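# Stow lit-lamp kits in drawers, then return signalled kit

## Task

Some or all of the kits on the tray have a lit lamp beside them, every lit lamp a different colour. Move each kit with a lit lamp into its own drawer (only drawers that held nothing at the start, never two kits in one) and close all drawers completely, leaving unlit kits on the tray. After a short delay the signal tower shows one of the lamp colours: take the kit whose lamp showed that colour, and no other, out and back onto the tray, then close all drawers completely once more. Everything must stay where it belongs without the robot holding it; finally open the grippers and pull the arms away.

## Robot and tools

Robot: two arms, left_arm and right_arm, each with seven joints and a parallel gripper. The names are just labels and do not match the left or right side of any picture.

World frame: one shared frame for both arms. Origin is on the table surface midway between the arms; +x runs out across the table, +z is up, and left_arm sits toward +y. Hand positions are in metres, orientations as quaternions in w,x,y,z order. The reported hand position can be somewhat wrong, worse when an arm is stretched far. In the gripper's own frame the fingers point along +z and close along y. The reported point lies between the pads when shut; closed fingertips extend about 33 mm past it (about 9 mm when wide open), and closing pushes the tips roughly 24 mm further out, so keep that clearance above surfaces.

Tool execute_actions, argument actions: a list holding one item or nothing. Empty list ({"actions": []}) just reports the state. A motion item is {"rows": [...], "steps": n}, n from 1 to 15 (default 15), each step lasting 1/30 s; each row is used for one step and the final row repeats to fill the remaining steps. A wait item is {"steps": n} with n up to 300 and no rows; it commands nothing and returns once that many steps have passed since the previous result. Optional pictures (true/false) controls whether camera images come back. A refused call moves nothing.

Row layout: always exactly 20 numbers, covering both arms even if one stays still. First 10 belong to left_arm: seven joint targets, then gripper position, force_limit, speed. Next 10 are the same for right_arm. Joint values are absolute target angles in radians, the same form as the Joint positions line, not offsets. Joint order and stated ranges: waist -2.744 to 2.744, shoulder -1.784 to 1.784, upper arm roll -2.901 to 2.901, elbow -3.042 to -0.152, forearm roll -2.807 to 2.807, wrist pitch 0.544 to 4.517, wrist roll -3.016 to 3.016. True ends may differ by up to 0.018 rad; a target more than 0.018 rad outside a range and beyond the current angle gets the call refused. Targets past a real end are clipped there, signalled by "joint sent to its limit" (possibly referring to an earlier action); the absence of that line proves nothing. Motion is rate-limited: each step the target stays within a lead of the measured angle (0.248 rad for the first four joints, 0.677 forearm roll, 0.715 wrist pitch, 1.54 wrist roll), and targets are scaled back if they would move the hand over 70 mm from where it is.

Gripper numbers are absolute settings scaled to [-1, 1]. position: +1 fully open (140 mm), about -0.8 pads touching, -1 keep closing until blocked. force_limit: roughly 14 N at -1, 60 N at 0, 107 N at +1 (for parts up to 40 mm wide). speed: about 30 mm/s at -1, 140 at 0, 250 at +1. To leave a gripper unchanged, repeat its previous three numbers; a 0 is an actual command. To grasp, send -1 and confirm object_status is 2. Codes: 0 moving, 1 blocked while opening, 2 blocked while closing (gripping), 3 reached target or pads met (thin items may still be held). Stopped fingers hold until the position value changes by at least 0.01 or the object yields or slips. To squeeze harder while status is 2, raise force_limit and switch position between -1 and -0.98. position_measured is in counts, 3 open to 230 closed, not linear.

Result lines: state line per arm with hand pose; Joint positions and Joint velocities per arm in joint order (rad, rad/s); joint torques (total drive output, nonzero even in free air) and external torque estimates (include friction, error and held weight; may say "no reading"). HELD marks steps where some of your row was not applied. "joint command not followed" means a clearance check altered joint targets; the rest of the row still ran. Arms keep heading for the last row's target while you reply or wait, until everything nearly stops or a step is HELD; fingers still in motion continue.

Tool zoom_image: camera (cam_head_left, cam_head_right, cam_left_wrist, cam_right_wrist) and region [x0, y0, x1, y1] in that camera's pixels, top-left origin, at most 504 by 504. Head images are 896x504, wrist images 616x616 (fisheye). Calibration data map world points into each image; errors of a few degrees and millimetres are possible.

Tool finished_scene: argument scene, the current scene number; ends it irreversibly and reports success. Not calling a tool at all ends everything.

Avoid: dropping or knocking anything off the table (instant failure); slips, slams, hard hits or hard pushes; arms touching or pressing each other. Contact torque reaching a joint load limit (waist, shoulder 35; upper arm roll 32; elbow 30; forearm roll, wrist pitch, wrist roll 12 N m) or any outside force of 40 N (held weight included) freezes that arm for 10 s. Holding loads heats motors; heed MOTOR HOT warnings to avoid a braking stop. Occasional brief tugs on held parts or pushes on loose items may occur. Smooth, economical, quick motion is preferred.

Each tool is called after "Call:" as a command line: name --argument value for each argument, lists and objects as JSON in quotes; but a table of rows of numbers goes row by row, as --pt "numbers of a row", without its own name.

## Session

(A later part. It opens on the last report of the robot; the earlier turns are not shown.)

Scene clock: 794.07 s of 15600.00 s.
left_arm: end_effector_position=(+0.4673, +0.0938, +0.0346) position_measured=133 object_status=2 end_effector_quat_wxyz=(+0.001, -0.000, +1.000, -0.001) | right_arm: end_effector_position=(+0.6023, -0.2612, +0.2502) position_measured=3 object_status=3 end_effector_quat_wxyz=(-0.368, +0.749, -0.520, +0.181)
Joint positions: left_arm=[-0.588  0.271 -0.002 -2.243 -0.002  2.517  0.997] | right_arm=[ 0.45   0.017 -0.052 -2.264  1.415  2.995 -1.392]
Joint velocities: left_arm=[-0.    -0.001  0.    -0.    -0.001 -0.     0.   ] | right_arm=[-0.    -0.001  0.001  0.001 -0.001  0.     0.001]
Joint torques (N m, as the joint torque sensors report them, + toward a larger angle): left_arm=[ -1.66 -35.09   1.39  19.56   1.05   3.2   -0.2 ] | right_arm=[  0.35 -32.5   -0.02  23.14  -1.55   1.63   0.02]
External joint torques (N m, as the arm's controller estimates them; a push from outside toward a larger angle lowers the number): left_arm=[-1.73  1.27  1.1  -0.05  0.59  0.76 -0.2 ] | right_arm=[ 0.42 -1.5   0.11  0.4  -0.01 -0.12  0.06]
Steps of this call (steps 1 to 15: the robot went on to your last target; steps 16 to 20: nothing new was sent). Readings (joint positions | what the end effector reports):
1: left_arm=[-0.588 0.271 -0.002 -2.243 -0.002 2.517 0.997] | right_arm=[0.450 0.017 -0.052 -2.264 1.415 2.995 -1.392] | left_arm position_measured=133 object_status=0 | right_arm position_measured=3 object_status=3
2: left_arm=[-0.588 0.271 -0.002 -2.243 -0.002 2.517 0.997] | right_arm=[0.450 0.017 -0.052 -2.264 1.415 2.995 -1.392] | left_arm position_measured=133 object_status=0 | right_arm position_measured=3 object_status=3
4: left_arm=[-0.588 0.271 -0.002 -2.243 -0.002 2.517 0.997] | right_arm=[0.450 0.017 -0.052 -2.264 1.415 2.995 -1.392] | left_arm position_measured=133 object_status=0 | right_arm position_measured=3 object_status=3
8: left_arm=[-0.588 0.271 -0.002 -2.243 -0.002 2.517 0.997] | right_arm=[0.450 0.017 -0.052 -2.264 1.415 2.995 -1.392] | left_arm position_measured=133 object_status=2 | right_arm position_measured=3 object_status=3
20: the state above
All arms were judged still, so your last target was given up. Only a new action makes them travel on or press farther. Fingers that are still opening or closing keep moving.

Call:
execute_actions --actions '[{"rows":[ [-0.59,0.217,0,-2.236,0,2.456,0.99,-1,0,-0.6, 0.45,0.017,-0.05,-2.264,1.415,2.995,-1.392,1,0,0], [-0.59,0.217,0,-2.236,0,2.456,0.99,-1,0,-0.6, 0.45,0.017,-0.05,-2.264,1.415,2.995,-1.392,1,0,0], [-0.59,0.217,0,-2.236,0,2.456,0.99,-1,0,-0.6, 0.45,0.017,-0.05,-2.264,1.415,2.995,-1.392,1,0,0], [-0.59,0.217,0,-2.236,0,2.456,0.99,-1,0,-0.6, 0.45,0.017,-0.05,-2.264,1.415,2.995,-1.392,1,0,0], [-0.59,0.217,0,-2.236,0,2.456,0.99,-1,0,-0.6, 0.45,0.017,-0.05,-2.264,1.415,2.995,-1.392,1,0,0], [-0.59,0.144,0,-2.2145,0,2.36,0.99,-1,0,-0.6, 0.45,0.017,-0.05,-2.264,1.415,2.995,-1.392,1,0,0], [-0.59,0.144,0,-2.2145,0,2.36,0.99,-1,0,-0.6, 0.45,0.017,-0.05,-2.264,1.415,2.995,-1.392,1,0,0], [-0.59,0.144,0,-2.2145,0,2.36,0.99,-1,0,-0.6, 0.45,0.017,-0.05,-2.264,1.415,2.995,-1.392,1,0,0], [-0.59,0.144,0,-2.2145,0,2.36,0.99,-1,0,-0.6, 0.45,0.017,-0.05,-2.264,1.415,2.995,-1.392,1,0,0], [-0.59,0.144,0,-2.2145,0,2.36,0.99,-1,0,-0.6, 0.45,0.017,-0.05,-2.264,1.415,2.995,-1.392,1,0,0], [-0.59,-0.076,0,-2.154,0,2.078,0.99,-1,0,-0.6, 0.45,0.017,-0.05,-2.264,1.415,2.995,-1.392,1,0,0]],"steps":15}]' --pictures false

Call:
execute_actions --actions '[{"steps":15}]' --pictures false

Call:
execute_actions --actions '[{"rows":[[0.0,-0.076,0,-2.154,0,2.078,1.63,-1,0,-0.6, 0.45,0.017,-0.05,-2.264,1.415,2.995,-1.392,1,0,0]],"steps":15}]' --pictures false

Call:
execute_actions --actions '[{"steps":35}]' --pictures false

Call:
execute_actions --actions '[{"rows":[ [0.0,-0.022,0,-2.226,0,2.207,1.63,-1,0,-0.6, 0.45,0.017,-0.05,-2.264,1.415,2.995,-1.392,1,0,0], [0.0,-0.022,0,-2.226,0,2.207,1.63,-1,0,-0.6, 0.45,0.017,-0.05,-2.264,1.415,2.995,-1.392,1,0,0], [0.0,-0.022,0,-2.226,0,2.207,1.63,-1,0,-0.6, 0.45,0.017,-0.05,-2.264,1.415,2.995,-1.392,1,0,0], [0.0,-0.022,0,-2.226,0,2.207,1.63,-1,0,-0.6, 0.45,0.017,-0.05,-2.264,1.415,2.995,-1.392,1,0,0], [0.0,-0.022,0,-2.226,0,2.207,1.63,-1,0,-0.6, 0.45,0.017,-0.05,-2.264,1.415,2.995,-1.392,1,0,0], [0.0,-0.022,0,-2.226,0,2.207,1.63,-1,0,-0.6, 0.45,0.017,-0.05,-2.264,1.415,2.995,-1.392,1,0,0], [0.0,-0.022,0,-2.226,0,2.207,1.63,-1,0,-0.6, 0.45,0.017,-0.05,-2.264,1.415,2.995,-1.392,1,0,0], [0.0,-0.022,0,-2.226,0,2.207,1.63,-1,0,-0.6, 0.45,0.017,-0.05,-2.264,1.415,2.995,-1.392,1,0,0], [0.0,0.02,0,-2.26,0,2.283,1.63,-1,0,-0.6, 0.45,0.017,-0.05,-2.264,1.415,2.995,-1.392,1,0,0]],"steps":15}]' --pictures false

Call:
execute_actions --actions '[{"steps":15}]' --pictures false

Call:
execute_actions --actions '[{"rows":[[0.0,0.03,0,-2.266,0,2.299,1.63,-1,0,-0.6, 0.45,0.017,-0.05,-2.264,1.415,2.995,-1.392,1,0,0]],"steps":15}]'

Scene clock: 832.60 s of 15600.00 s.
left_arm: end_effector_position=(+0.4751, +0.0887, +0.1912) position_measured=133 object_status=2 end_effector_quat_wxyz=(+0.030, -0.000, +0.999, -0.020) | right_arm: end_effector_position=(+0.6023, -0.2612, +0.2502) position_measured=3 object_status=3 end_effector_quat_wxyz=(-0.368, +0.749, -0.520, +0.181)
Joint positions: left_arm=[-0.588 -0.009 -0.002 -2.176 -0.002  2.239  0.997] | right_arm=[ 0.45   0.017 -0.052 -2.264  1.415  2.995 -1.392]
Joint velocities: left_arm=[ 0.001 -1.005  0.     0.373 -0.    -0.922 -0.001] | right_arm=[-0.     0.002  0.001  0.001  0.    -0.     0.001]
Joint torques (N m, as the joint torque sensors report them, + toward a larger angle): left_arm=[ -1.55 -21.37   1.31  18.62   1.19   1.36  -0.23] | right_arm=[  0.29 -33.08  -0.04  23.27  -1.52   1.66   0.01]
External joint torques (N m, as the arm's controller estimates them; a push from outside toward a larger angle lowers the number): left_arm=[-1.51 -2.28  1.33  1.68  0.57 -0.6  -0.23] | right_arm=[ 0.27 -2.33 -0.01  0.66  0.01 -0.06  0.05]
Steps of this call (steps 1 to 90: nothing new was sent; then 35.03 s passed at rest; steps 91 to 105: all 15 steps of this action). Readings (joint positions | what the end effector reports):
91: left_arm=[-0.588 0.264 -0.002 -2.244 -0.002 2.507 0.997] | right_arm=[0.450 0.017 -0.052 -2.264 1.415 2.995 -1.392] | left_arm position_measured=133 object_status=2 | right_arm position_measured=3 object_status=3
92: left_arm=[-0.588 0.252 -0.002 -2.245 -0.002 2.497 0.997] | right_arm=[0.450 0.017 -0.052 -2.264 1.415 2.995 -1.392] | left_arm position_measured=133 object_status=2 | right_arm position_measured=3 object_status=3
94: left_arm=[-0.588 0.232 -0.002 -2.240 -0.002 2.485 0.997] | right_arm=[0.450 0.017 -0.052 -2.264 1.415 2.995 -1.392] | left_arm position_measured=133 object_status=2 | right_arm position_measured=3 object_status=3
98: left_arm=[-0.588 0.176 -0.002 -2.227 -0.002 2.427 0.997] | right_arm=[0.450 0.017 -0.052 -2.264 1.415 2.995 -1.392] | left_arm position_measured=133 object_status=2 | right_arm position_measured=3 object_status=3
105: the state above

Scene clock: 833.10 s of 15600.00 s.
left_arm: end_effector_position=(+0.4507, +0.1045, +0.2223) position_measured=133 object_status=2 end_effector_quat_wxyz=(+0.004, +0.000, +1.000, -0.004) | right_arm: end_effector_position=(+0.6023, -0.2612, +0.2502) position_measured=3 object_status=3 end_effector_quat_wxyz=(-0.368, +0.749, -0.520, +0.181)
Joint positions: left_arm=[-0.588 -0.076 -0.002 -2.154 -0.002  2.089  0.997] | right_arm=[ 0.45   0.017 -0.052 -2.264  1.415  2.995 -1.392]
Joint velocities: left_arm=[ 0.    -0.001  0.001 -0.    -0.001 -0.05  -0.001] | right_arm=[-0.001  0.001 -0.001  0.    -0.    -0.001  0.001]
Joint torques (N m, as the joint torque sensors report them, + toward a larger angle): left_arm=[ -2.07 -28.4    1.16  23.62   1.34   2.18  -0.29] | right_arm=[  0.02 -32.85  -0.12  23.21  -1.55   1.64   0.08]
External joint torques (N m, as the arm's controller estimates them; a push from outside toward a larger angle lowers the number): left_arm=[-2.21  0.72  1.09 -0.32  0.64 -0.32 -0.29] | right_arm=[ 0.04 -1.91 -0.04  0.52 -0.02 -0.09  0.12]
Steps of this call (steps 1 to 15: the robot went on to your last target). Readings (joint positions | what the end effector reports):
1: left_arm=[-0.588 -0.038 -0.002 -2.164 -0.002 2.212 0.997] | right_arm=[0.450 0.017 -0.052 -2.264 1.415 2.995 -1.392] | left_arm position_measured=133 object_status=2 | right_arm position_measured=3 object_status=3
2: left_arm=[-0.588 -0.059 -0.002 -2.155 -0.002 2.191 0.997] | right_arm=[0.450 0.017 -0.052 -2.264 1.415 2.995 -1.392] | left_arm position_measured=133 object_status=2 | right_arm position_measured=3 object_status=3
4: left_arm=[-0.588 -0.079 -0.002 -2.147 -0.002 2.158 0.997] | right_arm=[0.450 0.017 -0.052 -2.264 1.415 2.995 -1.392] | left_arm position_measured=133 object_status=2 | right_arm position_measured=3 object_status=3
8: left_arm=[-0.588 -0.079 -0.002 -2.151 -0.002 2.116 0.997] | right_arm=[0.450 0.017 -0.052 -2.264 1.415 2.995 -1.392] | left_arm position_measured=133 object_status=2 | right_arm position_measured=3 object_status=3
15: the state above

Scene clock: 833.60 s of 15600.00 s.
left_arm: end_effector_position=(+0.5339, +0.3800, +0.2216) position_measured=133 object_status=2 end_effector_quat_wxyz=(+0.003, -0.082, +0.997, -0.001) | right_arm: end_effector_position=(+0.6023, -0.2612, +0.2502) position_measured=3 object_status=3 end_effector_quat_wxyz=(-0.368, +0.749, -0.520, +0.181)
Joint positions: left_arm=[-0.038 -0.075  0.005 -2.154 -0.002  2.085  1.388] | right_arm=[ 0.45   0.017 -0.052 -2.264  1.415  2.995 -1.392]
Joint velocities: left_arm=[ 0.694  0.     0.153  0.002  0.007 -0.021  0.781] | right_arm=[-0.001 -0.001 -0.001 -0.001  0.001 -0.001  0.002]
Joint torques (N m, as the joint torque sensors report them, + toward a larger angle): left_arm=[-11.49 -29.45  -9.62  23.66   1.23   1.91   0.56] | right_arm=[  0.63 -32.71  -0.24  23.22  -1.52   1.63   0.05]
External joint torques (N m, as the arm's controller estimates them; a push from outside toward a larger angle lowers the number): left_arm=[ 0.2  -0.09  2.24  0.09  0.89 -0.47  0.58] | right_arm=[ 0.73 -1.76 -0.08  0.54  0.01 -0.11  0.09]
Steps of this call (steps 1 to 15: all 15 steps of this action). Readings (joint positions | what the end effector reports):
1: left_arm=[-0.564 -0.076 -0.014 -2.154 -0.002 2.089 1.028] | right_arm=[0.450 0.017 -0.052 -2.264 1.415 2.995 -1.392] | left_arm position_measured=133 object_status=2 | right_arm position_measured=3 object_status=3
2: left_arm=[-0.532 -0.076 -0.019 -2.154 -0.002 2.089 1.059] | right_arm=[0.450 0.017 -0.052 -2.264 1.415 2.995 -1.392] | left_arm position_measured=133 object_status=2 | right_arm position_measured=3 object_status=3
4: left_arm=[-0.459 -0.076 -0.017 -2.154 -0.002 2.088 1.115] | right_arm=[0.450 0.017 -0.052 -2.264 1.415 2.995 -1.392] | left_arm position_measured=133 object_status=2 | right_arm position_measured=3 object_status=3
8: left_arm=[-0.302 -0.076 -0.011 -2.154 -0.002 2.088 1.212] | right_arm=[0.450 0.017 -0.052 -2.264 1.415 2.995 -1.392] | left_arm position_measured=133 object_status=2 | right_arm position_measured=3 object_status=3
15: the state above

Scene clock: 834.77 s of 15600.00 s.
left_arm: end_effector_position=(+0.5327, +0.3994, +0.2212) position_measured=133 object_status=2 end_effector_quat_wxyz=(+0.001, +0.015, +1.000, -0.001) | right_arm: end_effector_position=(+0.6023, -0.2612, +0.2502) position_measured=3 object_status=3 end_effector_quat_wxyz=(-0.368, +0.749, -0.520, +0.181)
Joint positions: left_arm=[ 0.001 -0.075  0.003 -2.154 -0.001  2.081  1.618] | right_arm=[ 0.45   0.017 -0.052 -2.264  1.415  2.995 -1.392]
Joint velocities: left_arm=[-0.002 -0.    -0.    -0.     0.001 -0.     0.016] | right_arm=[-0.     0.     0.001 -0.002 -0.     0.    -0.   ]
Joint torques (N m, as the joint torque sensors report them, + toward a larger angle): left_arm=[ -0.91 -29.07  -1.51  22.93   1.19   2.08   0.23] | right_arm=[  0.29 -32.72  -0.01  23.37  -1.56   1.64   0.  ]
External joint torques (N m, as the arm's controller estimates them; a push from outside toward a larger angle lowers the number): left_arm=[-0.78 -0.16 -1.31 -0.83  0.47 -0.34  0.24] | right_arm=[ 0.29 -1.86  0.05  0.76 -0.03 -0.08  0.05]
Steps of this call (steps 1 to 35: the robot went on to your last target). Readings (joint positions | what the end effector reports):
1: left_arm=[-0.020 -0.075 0.009 -2.154 -0.001 2.085 1.412] | right_arm=[0.450 0.017 -0.052 -2.264 1.415 2.995 -1.392] | left_arm position_measured=133 object_status=2 | right_arm position_measured=3 object_status=3
2: left_arm=[-0.008 -0.075 0.011 -2.154 -0.001 2.084 1.434] | right_arm=[0.450 0.017 -0.052 -2.264 1.415 2.995 -1.392] | left_arm position_measured=133 object_status=2 | right_arm position_measured=3 object_status=3
4: left_arm=[0.000 -0.075 0.010 -2.154 -0.001 2.083 1.471] | right_arm=[0.450 0.017 -0.052 -2.264 1.415 2.995 -1.392] | left_arm position_measured=133 object_status=2 | right_arm position_measured=3 object_status=3
8: left_arm=[0.001 -0.075 0.004 -2.154 -0.001 2.082 1.525] | right_arm=[0.450 0.017 -0.052 -2.264 1.415 2.995 -1.392] | left_arm position_measured=133 object_status=2 | right_arm position_measured=3 object_status=3
35: the state above

Scene clock: 835.27 s of 15600.00 s.
left_arm: end_effector_position=(+0.5220, +0.3992, +0.1380) position_measured=133 object_status=2 end_effector_quat_wxyz=(-0.015, +0.017, +1.000, -0.001) | right_arm: end_effector_position=(+0.6023, -0.2612, +0.2502) position_measured=3 object_status=3 end_effector_quat_wxyz=(-0.368, +0.749, -0.520, +0.181)
Joint positions: left_arm=[ 0.001  0.021  0.002 -2.261 -0.001  2.251  1.622] | right_arm=[ 0.45   0.017 -0.052 -2.264  1.415  2.995 -1.392]
Joint velocities: left_arm=[-0.001  0.035  0.    -0.032 -0.002  0.148  0.003] | right_arm=[-0.    -0.001 -0.     0.002 -0.    -0.    -0.001]
Joint torques (N m, as the joint torque sensors report them, + toward a larger angle): left_arm=[ -1.24 -33.23  -1.58  24.75   1.18   3.68   0.4 ] | right_arm=[  0.77 -32.69  -0.42  22.99  -1.55   1.65   0.07]
External joint torques (N m, as the arm's controller estimates them; a push from outside toward a larger angle lowers the number): left_arm=[-1.18  0.52 -1.55  0.48  0.53  1.04  0.39] | right_arm=[ 0.72 -1.73 -0.41  0.3  -0.01 -0.07  0.11]
Steps of this call (steps 1 to 15: all 15 steps of this action). Readings (joint positions | what the end effector reports):
1: left_arm=[0.001 -0.072 0.003 -2.165 -0.001 2.104 1.619] | right_arm=[0.450 0.017 -0.052 -2.264 1.415 2.995 -1.392] | left_arm position_measured=133 object_status=2 | right_arm position_measured=3 object_status=3
2: left_arm=[0.001 -0.062 0.003 -2.181 -0.001 2.123 1.619] | right_arm=[0.450 0.017 -0.052 -2.264 1.415 2.995 -1.392] | left_arm position_measured=133 object_status=2 | right_arm position_measured=3 object_status=3
4: left_arm=[0.001 -0.036 0.003 -2.209 -0.001 2.148 1.620] | right_arm=[0.450 0.017 -0.052 -2.264 1.415 2.995 -1.392] | left_arm position_measured=133 object_status=2 | right_arm position_measured=3 object_status=3
8: left_arm=[0.001 -0.018 0.002 -2.229 -0.001 2.175 1.621] | right_arm=[0.450 0.017 -0.052 -2.264 1.415 2.995 -1.392] | left_arm position_measured=133 object_status=2 | right_arm position_measured=3 object_status=3
15: the state above

Scene clock: 835.77 s of 15600.00 s.
left_arm: end_effector_position=(+0.5297, +0.3994, +0.1396) position_measured=133 object_status=2 end_effector_quat_wxyz=(-0.003, +0.017, +1.000, -0.001) | right_arm: end_effector_position=(+0.6023, -0.2612, +0.2502) position_measured=3 object_status=3 end_effector_quat_wxyz=(-0.368, +0.749, -0.520, +0.181)
Joint positions: left_arm=[ 0.001  0.022  0.002 -2.261 -0.001  2.277  1.623] | right_arm=[ 0.45   0.017 -0.052 -2.264  1.415  2.995 -1.392]
Joint velocities: left_arm=[ 0.001  0.001 -0.     0.    -0.002  0.009 -0.001] | right_arm=[-0.001 -0.001 -0.    -0.001  0.001  0.001  0.001]
Joint torques (N m, as the joint torque sensors report them, + toward a larger angle): left_arm=[ -1.31 -32.35  -0.96  23.12   1.12   3.39   0.41] | right_arm=[  0.4  -33.17  -0.06  23.24  -1.55   1.65   0.05]
External joint torques (N m, as the arm's controller estimates them; a push from outside toward a larger angle lowers the number): left_arm=[-1.43 -1.61 -1.1   0.85  0.5   0.99  0.41] | right_arm=[ 0.47 -2.17  0.06  0.55 -0.02 -0.09  0.1 ]
Steps of this call (steps 1 to 15: the robot went on to your last target). Readings (joint positions | what the end effector reports):
1: left_arm=[0.001 0.022 0.002 -2.261 -0.001 2.256 1.622] | right_arm=[0.450 0.017 -0.052 -2.264 1.415 2.995 -1.392] | left_arm position_measured=133 object_status=2 | right_arm position_measured=3 object_status=3
2: left_arm=[0.001 0.022 0.002 -2.261 -0.001 2.260 1.622] | right_arm=[0.450 0.017 -0.052 -2.264 1.415 2.995 -1.392] | left_arm position_measured=133 object_status=2 | right_arm position_measured=3 object_status=3
4: left_arm=[0.001 0.022 0.002 -2.261 -0.001 2.266 1.623] | right_arm=[0.450 0.017 -0.052 -2.264 1.415 2.995 -1.392] | left_arm position_measured=133 object_status=2 | right_arm position_measured=3 object_status=3
8: left_arm=[0.001 0.022 0.002 -2.261 -0.001 2.272 1.623] | right_arm=[0.450 0.017 -0.052 -2.264 1.415 2.995 -1.392] | left_arm position_measured=133 object_status=2 | right_arm position_measured=3 object_status=3
15: the state above

Scene clock: 836.27 s of 15600.00 s.
left_arm: end_effector_position=(+0.5311, +0.3994, +0.1349) position_measured=133 object_status=2 end_effector_quat_wxyz=(-0.001, +0.017, +1.000, -0.000) | right_arm: end_effector_position=(+0.6023, -0.2612, +0.2502) position_measured=3 object_status=3 end_effector_quat_wxyz=(-0.368, +0.749, -0.520, +0.181)
Joint positions: left_arm=[ 0.001  0.029  0.002 -2.266 -0.001  2.293  1.623] | right_arm=[ 0.45   0.017 -0.052 -2.264  1.415  2.995 -1.392]
Joint velocities: left_arm=[ 0.     0.001 -0.001  0.001 -0.001  0.005 -0.001] | right_arm=[0.001 0.    0.    0.001 0.001 0.    0.001]
Joint torques (N m, as the joint torque sensors report them, + toward a larger angle): left_arm=[ -0.82 -30.56  -1.02  21.85   1.14   3.33   0.53] | right_arm=[  0.4  -32.82  -0.33  23.15  -1.5    1.63   0.05]
External joint torques (N m, as the arm's controller estimates them; a push from outside toward a larger angle lowers the number): left_arm=[-0.79  0.29 -1.02 -0.25  0.53  0.92  0.53] | right_arm=[ 0.34 -2.01 -0.33  0.54  0.03 -0.08  0.09]
Steps of this call (steps 1 to 15: all 15 steps of this action). Readings (joint positions | what the end effector reports):
1: left_arm=[0.001 0.022 0.002 -2.262 -0.001 2.280 1.623] | right_arm=[0.450 0.017 -0.052 -2.264 1.415 2.995 -1.392] | left_arm position_measured=133 object_status=2 | right_arm position_measured=3 object_status=3
2: left_arm=[0.001 0.024 0.002 -2.263 -0.001 2.282 1.623] | right_arm=[0.450 0.017 -0.052 -2.264 1.415 2.995 -1.392] | left_arm position_measured=133 object_status=2 | right_arm position_measured=3 object_status=3
4: left_arm=[0.001 0.027 0.002 -2.264 -0.001 2.286 1.623] | right_arm=[0.450 0.017 -0.052 -2.264 1.415 2.995 -1.392] | left_arm position_measured=133 object_status=2 | right_arm position_measured=3 object_status=3
8: left_arm=[0.001 0.029 0.002 -2.266 -0.001 2.290 1.623] | right_arm=[0.450 0.017 -0.052 -2.264 1.415 2.995 -1.392] | left_arm position_measured=133 object_status=2 | right_arm position_measured=3 object_status=3
15: the state above
camera_calibration (this result's frames):
cam_left_wrist: T_world_to_cam=[[0.192506, 0.979623, -0.0572734, -0.47755], [0.896051, -0.15169, 0.417232, -0.458461], [0.400042, -0.13164, -0.906994, 0.153113], [0, 0, 0, 1]] pos_world=[0.441484, 0.41843, 0.302806]
cam_right_wrist: T_world_to_cam=[[-0.656742, -0.19174, -0.729332, 0.525105], [-0.611603, 0.701217, 0.366382, 0.451202], [0.44117, 0.68668, -0.577788, 0.234467], [0, 0, 0, 1]] pos_world=[0.517376, -0.376711, 0.353136]

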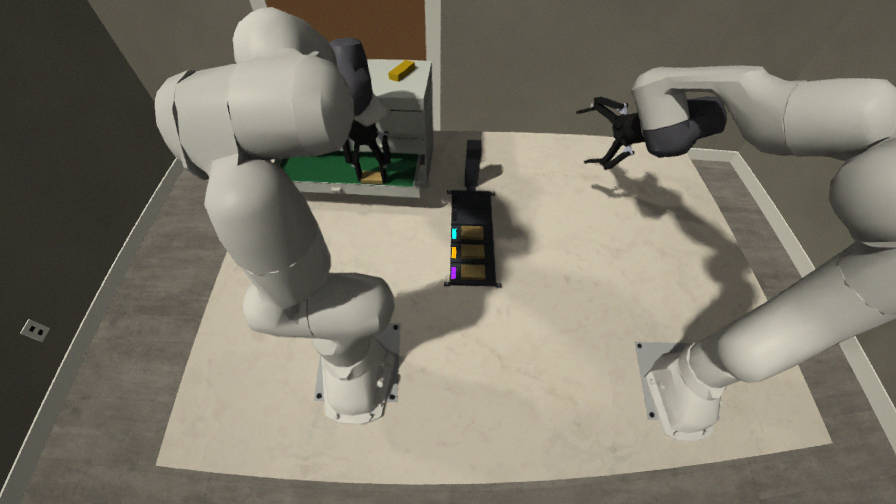

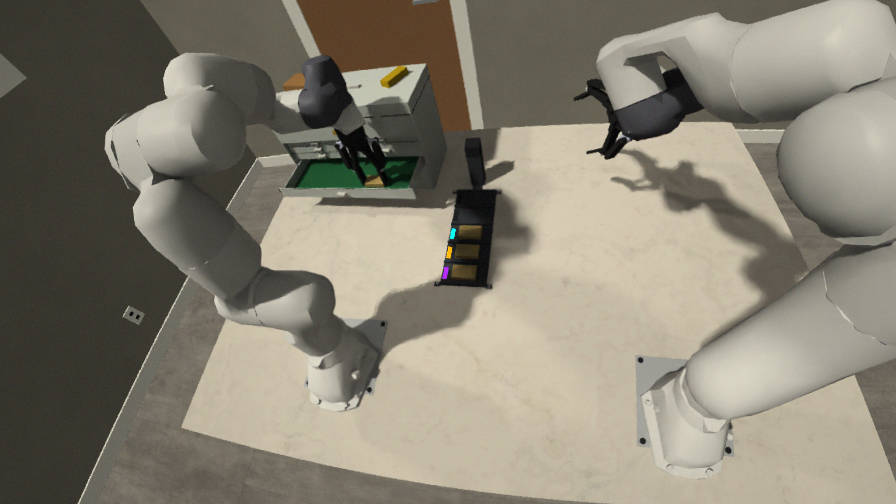

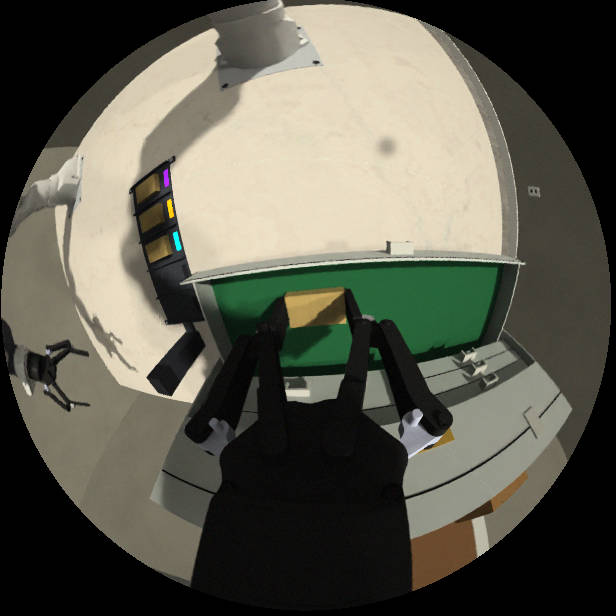

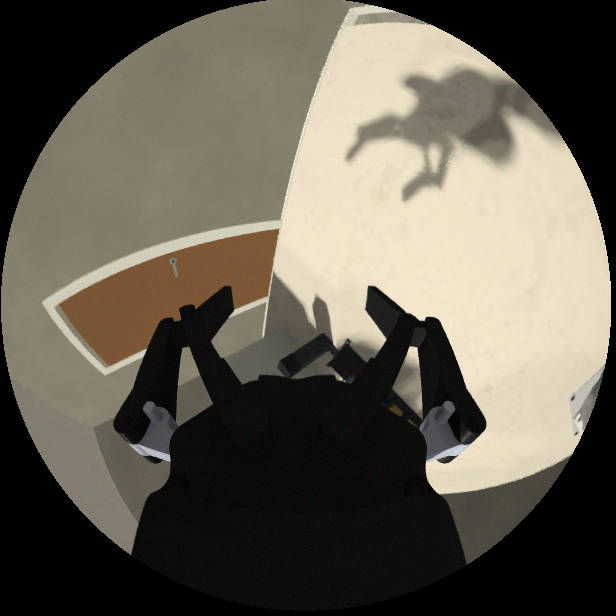

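Call:
execute_actions --actions '[{"rows":[[0.0,0.039,0,-2.271,0,2.313,1.63,-1,0,-0.6, 0.45,0.017,-0.05,-2.264,1.415,2.995,-1.392,1,0,0]],"steps":15}]' --pictures false

Call:
execute_actions --actions '[{"rows":[[0.0,0.048,0,-2.276,0,2.327,1.63,-1,0,-0.6, 0.45,0.017,-0.05,-2.264,1.415,2.995,-1.392,1,0,0]],"steps":15}]' --pictures false

Scene clock: 846.67 s of 15600.00 s.
left_arm: end_effector_position=(+0.5335, +0.3994, +0.1327) position_measured=133 object_status=2 end_effector_quat_wxyz=(+0.002, +0.017, +1.000, -0.000) | right_arm: end_effector_position=(+0.6023, -0.2612, +0.2502) position_measured=3 object_status=3 end_effector_quat_wxyz=(-0.368, +0.749, -0.520, +0.181)
Joint positions: left_arm=[ 0.001  0.034  0.002 -2.268 -0.001  2.307  1.623] | right_arm=[ 0.45   0.017 -0.052 -2.264  1.415  2.995 -1.392]
Joint velocities: left_arm=[-0.    -0.001  0.    -0.    -0.001  0.003 -0.   ] | right_arm=[ 0.001 -0.001  0.001  0.001  0.     0.001  0.001]
Joint torques (N m, as the joint torque sensors report them, + toward a larger angle): left_arm=[ -0.13 -28.08  -1.07  19.88   1.11   3.46   0.4 ] | right_arm=[ -0.02 -32.94  -0.23  23.19  -1.53   1.66   0.06]
External joint torques (N m, as the arm's controller estimates them; a push from outside toward a larger angle lowers the number): left_arm=[-0.07  3.13 -1.05 -2.29  0.5   1.02  0.4 ] | right_arm=[-0.15 -1.96 -0.29  0.47  0.01 -0.06  0.1 ]
Steps of this call (steps 1 to 15: the robot went on to your last target; steps 16 to 90: nothing new was sent; then 6.90 s passed at rest; steps 91 to 105: all 15 steps of this action). Readings (joint positions | what the end effector reports):
91: left_arm=[0.001 0.030 0.002 -2.266 -0.001 2.296 1.623] | right_arm=[0.450 0.017 -0.052 -2.264 1.415 2.995 -1.392] | left_arm position_measured=133 object_status=2 | right_arm position_measured=3 object_status=3
92: left_arm=[0.001 0.032 0.002 -2.267 -0.001 2.299 1.623] | right_arm=[0.450 0.017 -0.052 -2.264 1.415 2.995 -1.392] | left_arm position_measured=133 object_status=2 | right_arm position_measured=3 object_status=3
94: left_arm=[0.001 0.034 0.002 -2.268 -0.001 2.302 1.623] | right_arm=[0.450 0.017 -0.052 -2.264 1.415 2.995 -1.392] | left_arm position_measured=133 object_status=2 | right_arm position_measured=3 object_status=3
98: left_arm=[0.001 0.034 0.002 -2.268 -0.001 2.305 1.623] | right_arm=[0.450 0.017 -0.052 -2.264 1.415 2.995 -1.392] | left_arm position_measured=133 object_status=2 | right_arm position_measured=3 object_status=3
105: the state above

Scene clock: 847.17 s of 15600.00 s.
left_arm: end_effector_position=(+0.5365, +0.3993, +0.1321) position_measured=133 object_status=2 end_effector_quat_wxyz=(+0.007, +0.018, +1.000, -0.000) | right_arm: end_effector_position=(+0.6023, -0.2612, +0.2502) position_measured=3 object_status=3 end_effector_quat_wxyz=(-0.368, +0.749, -0.520, +0.181)
Joint positions: left_arm=[ 0.001  0.037  0.002 -2.269 -0.001  2.32   1.623] | right_arm=[ 0.45   0.017 -0.052 -2.264  1.415  2.995 -1.392]
Joint velocities: left_arm=[-0.001 -0.001 -0.    -0.001  0.001  0.003  0.002] | right_arm=[-0.001  0.002  0.     0.001  0.002 -0.    -0.001]
Joint torques (N m, as the joint torque sensors report them, + toward a larger angle): left_arm=[ -1.17 -24.03  -0.55  17.19   1.19   3.6    0.47] | right_arm=[  0.38 -32.56   0.03  23.25  -1.53   1.72   0.07]
External joint torques (N m, as the arm's controller estimates them; a push from outside toward a larger angle lowers the number): left_arm=[-1.16  7.24 -0.58 -4.97  0.58  1.15  0.48] | right_arm=[ 0.43 -1.91  0.14  0.71 -0.01 -0.01  0.11]
Steps of this call (steps 1 to 15: all 15 steps of this action). Readings (joint positions | what the end effector reports):
1: left_arm=[0.001 0.035 0.002 -2.268 -0.001 2.310 1.623] | right_arm=[0.450 0.017 -0.052 -2.264 1.415 2.995 -1.392] | left_arm position_measured=133 object_status=2 | right_arm position_measured=3 object_status=3
2: left_arm=[0.001 0.036 0.002 -2.269 -0.001 2.311 1.623] | right_arm=[0.450 0.017 -0.052 -2.264 1.415 2.995 -1.392] | left_arm position_measured=133 object_status=2 | right_arm position_measured=3 object_status=3
4: left_arm=[0.001 0.036 0.002 -2.269 -0.001 2.315 1.623] | right_arm=[0.450 0.017 -0.052 -2.264 1.415 2.995 -1.392] | left_arm position_measured=133 object_status=2 | right_arm position_measured=3 object_status=3
8: left_arm=[0.001 0.037 0.002 -2.269 -0.001 2.318 1.623] | right_arm=[0.450 0.017 -0.052 -2.264 1.415 2.995 -1.392] | left_arm position_measured=133 object_status=2 | right_arm position_measured=3 object_status=3
15: the state above


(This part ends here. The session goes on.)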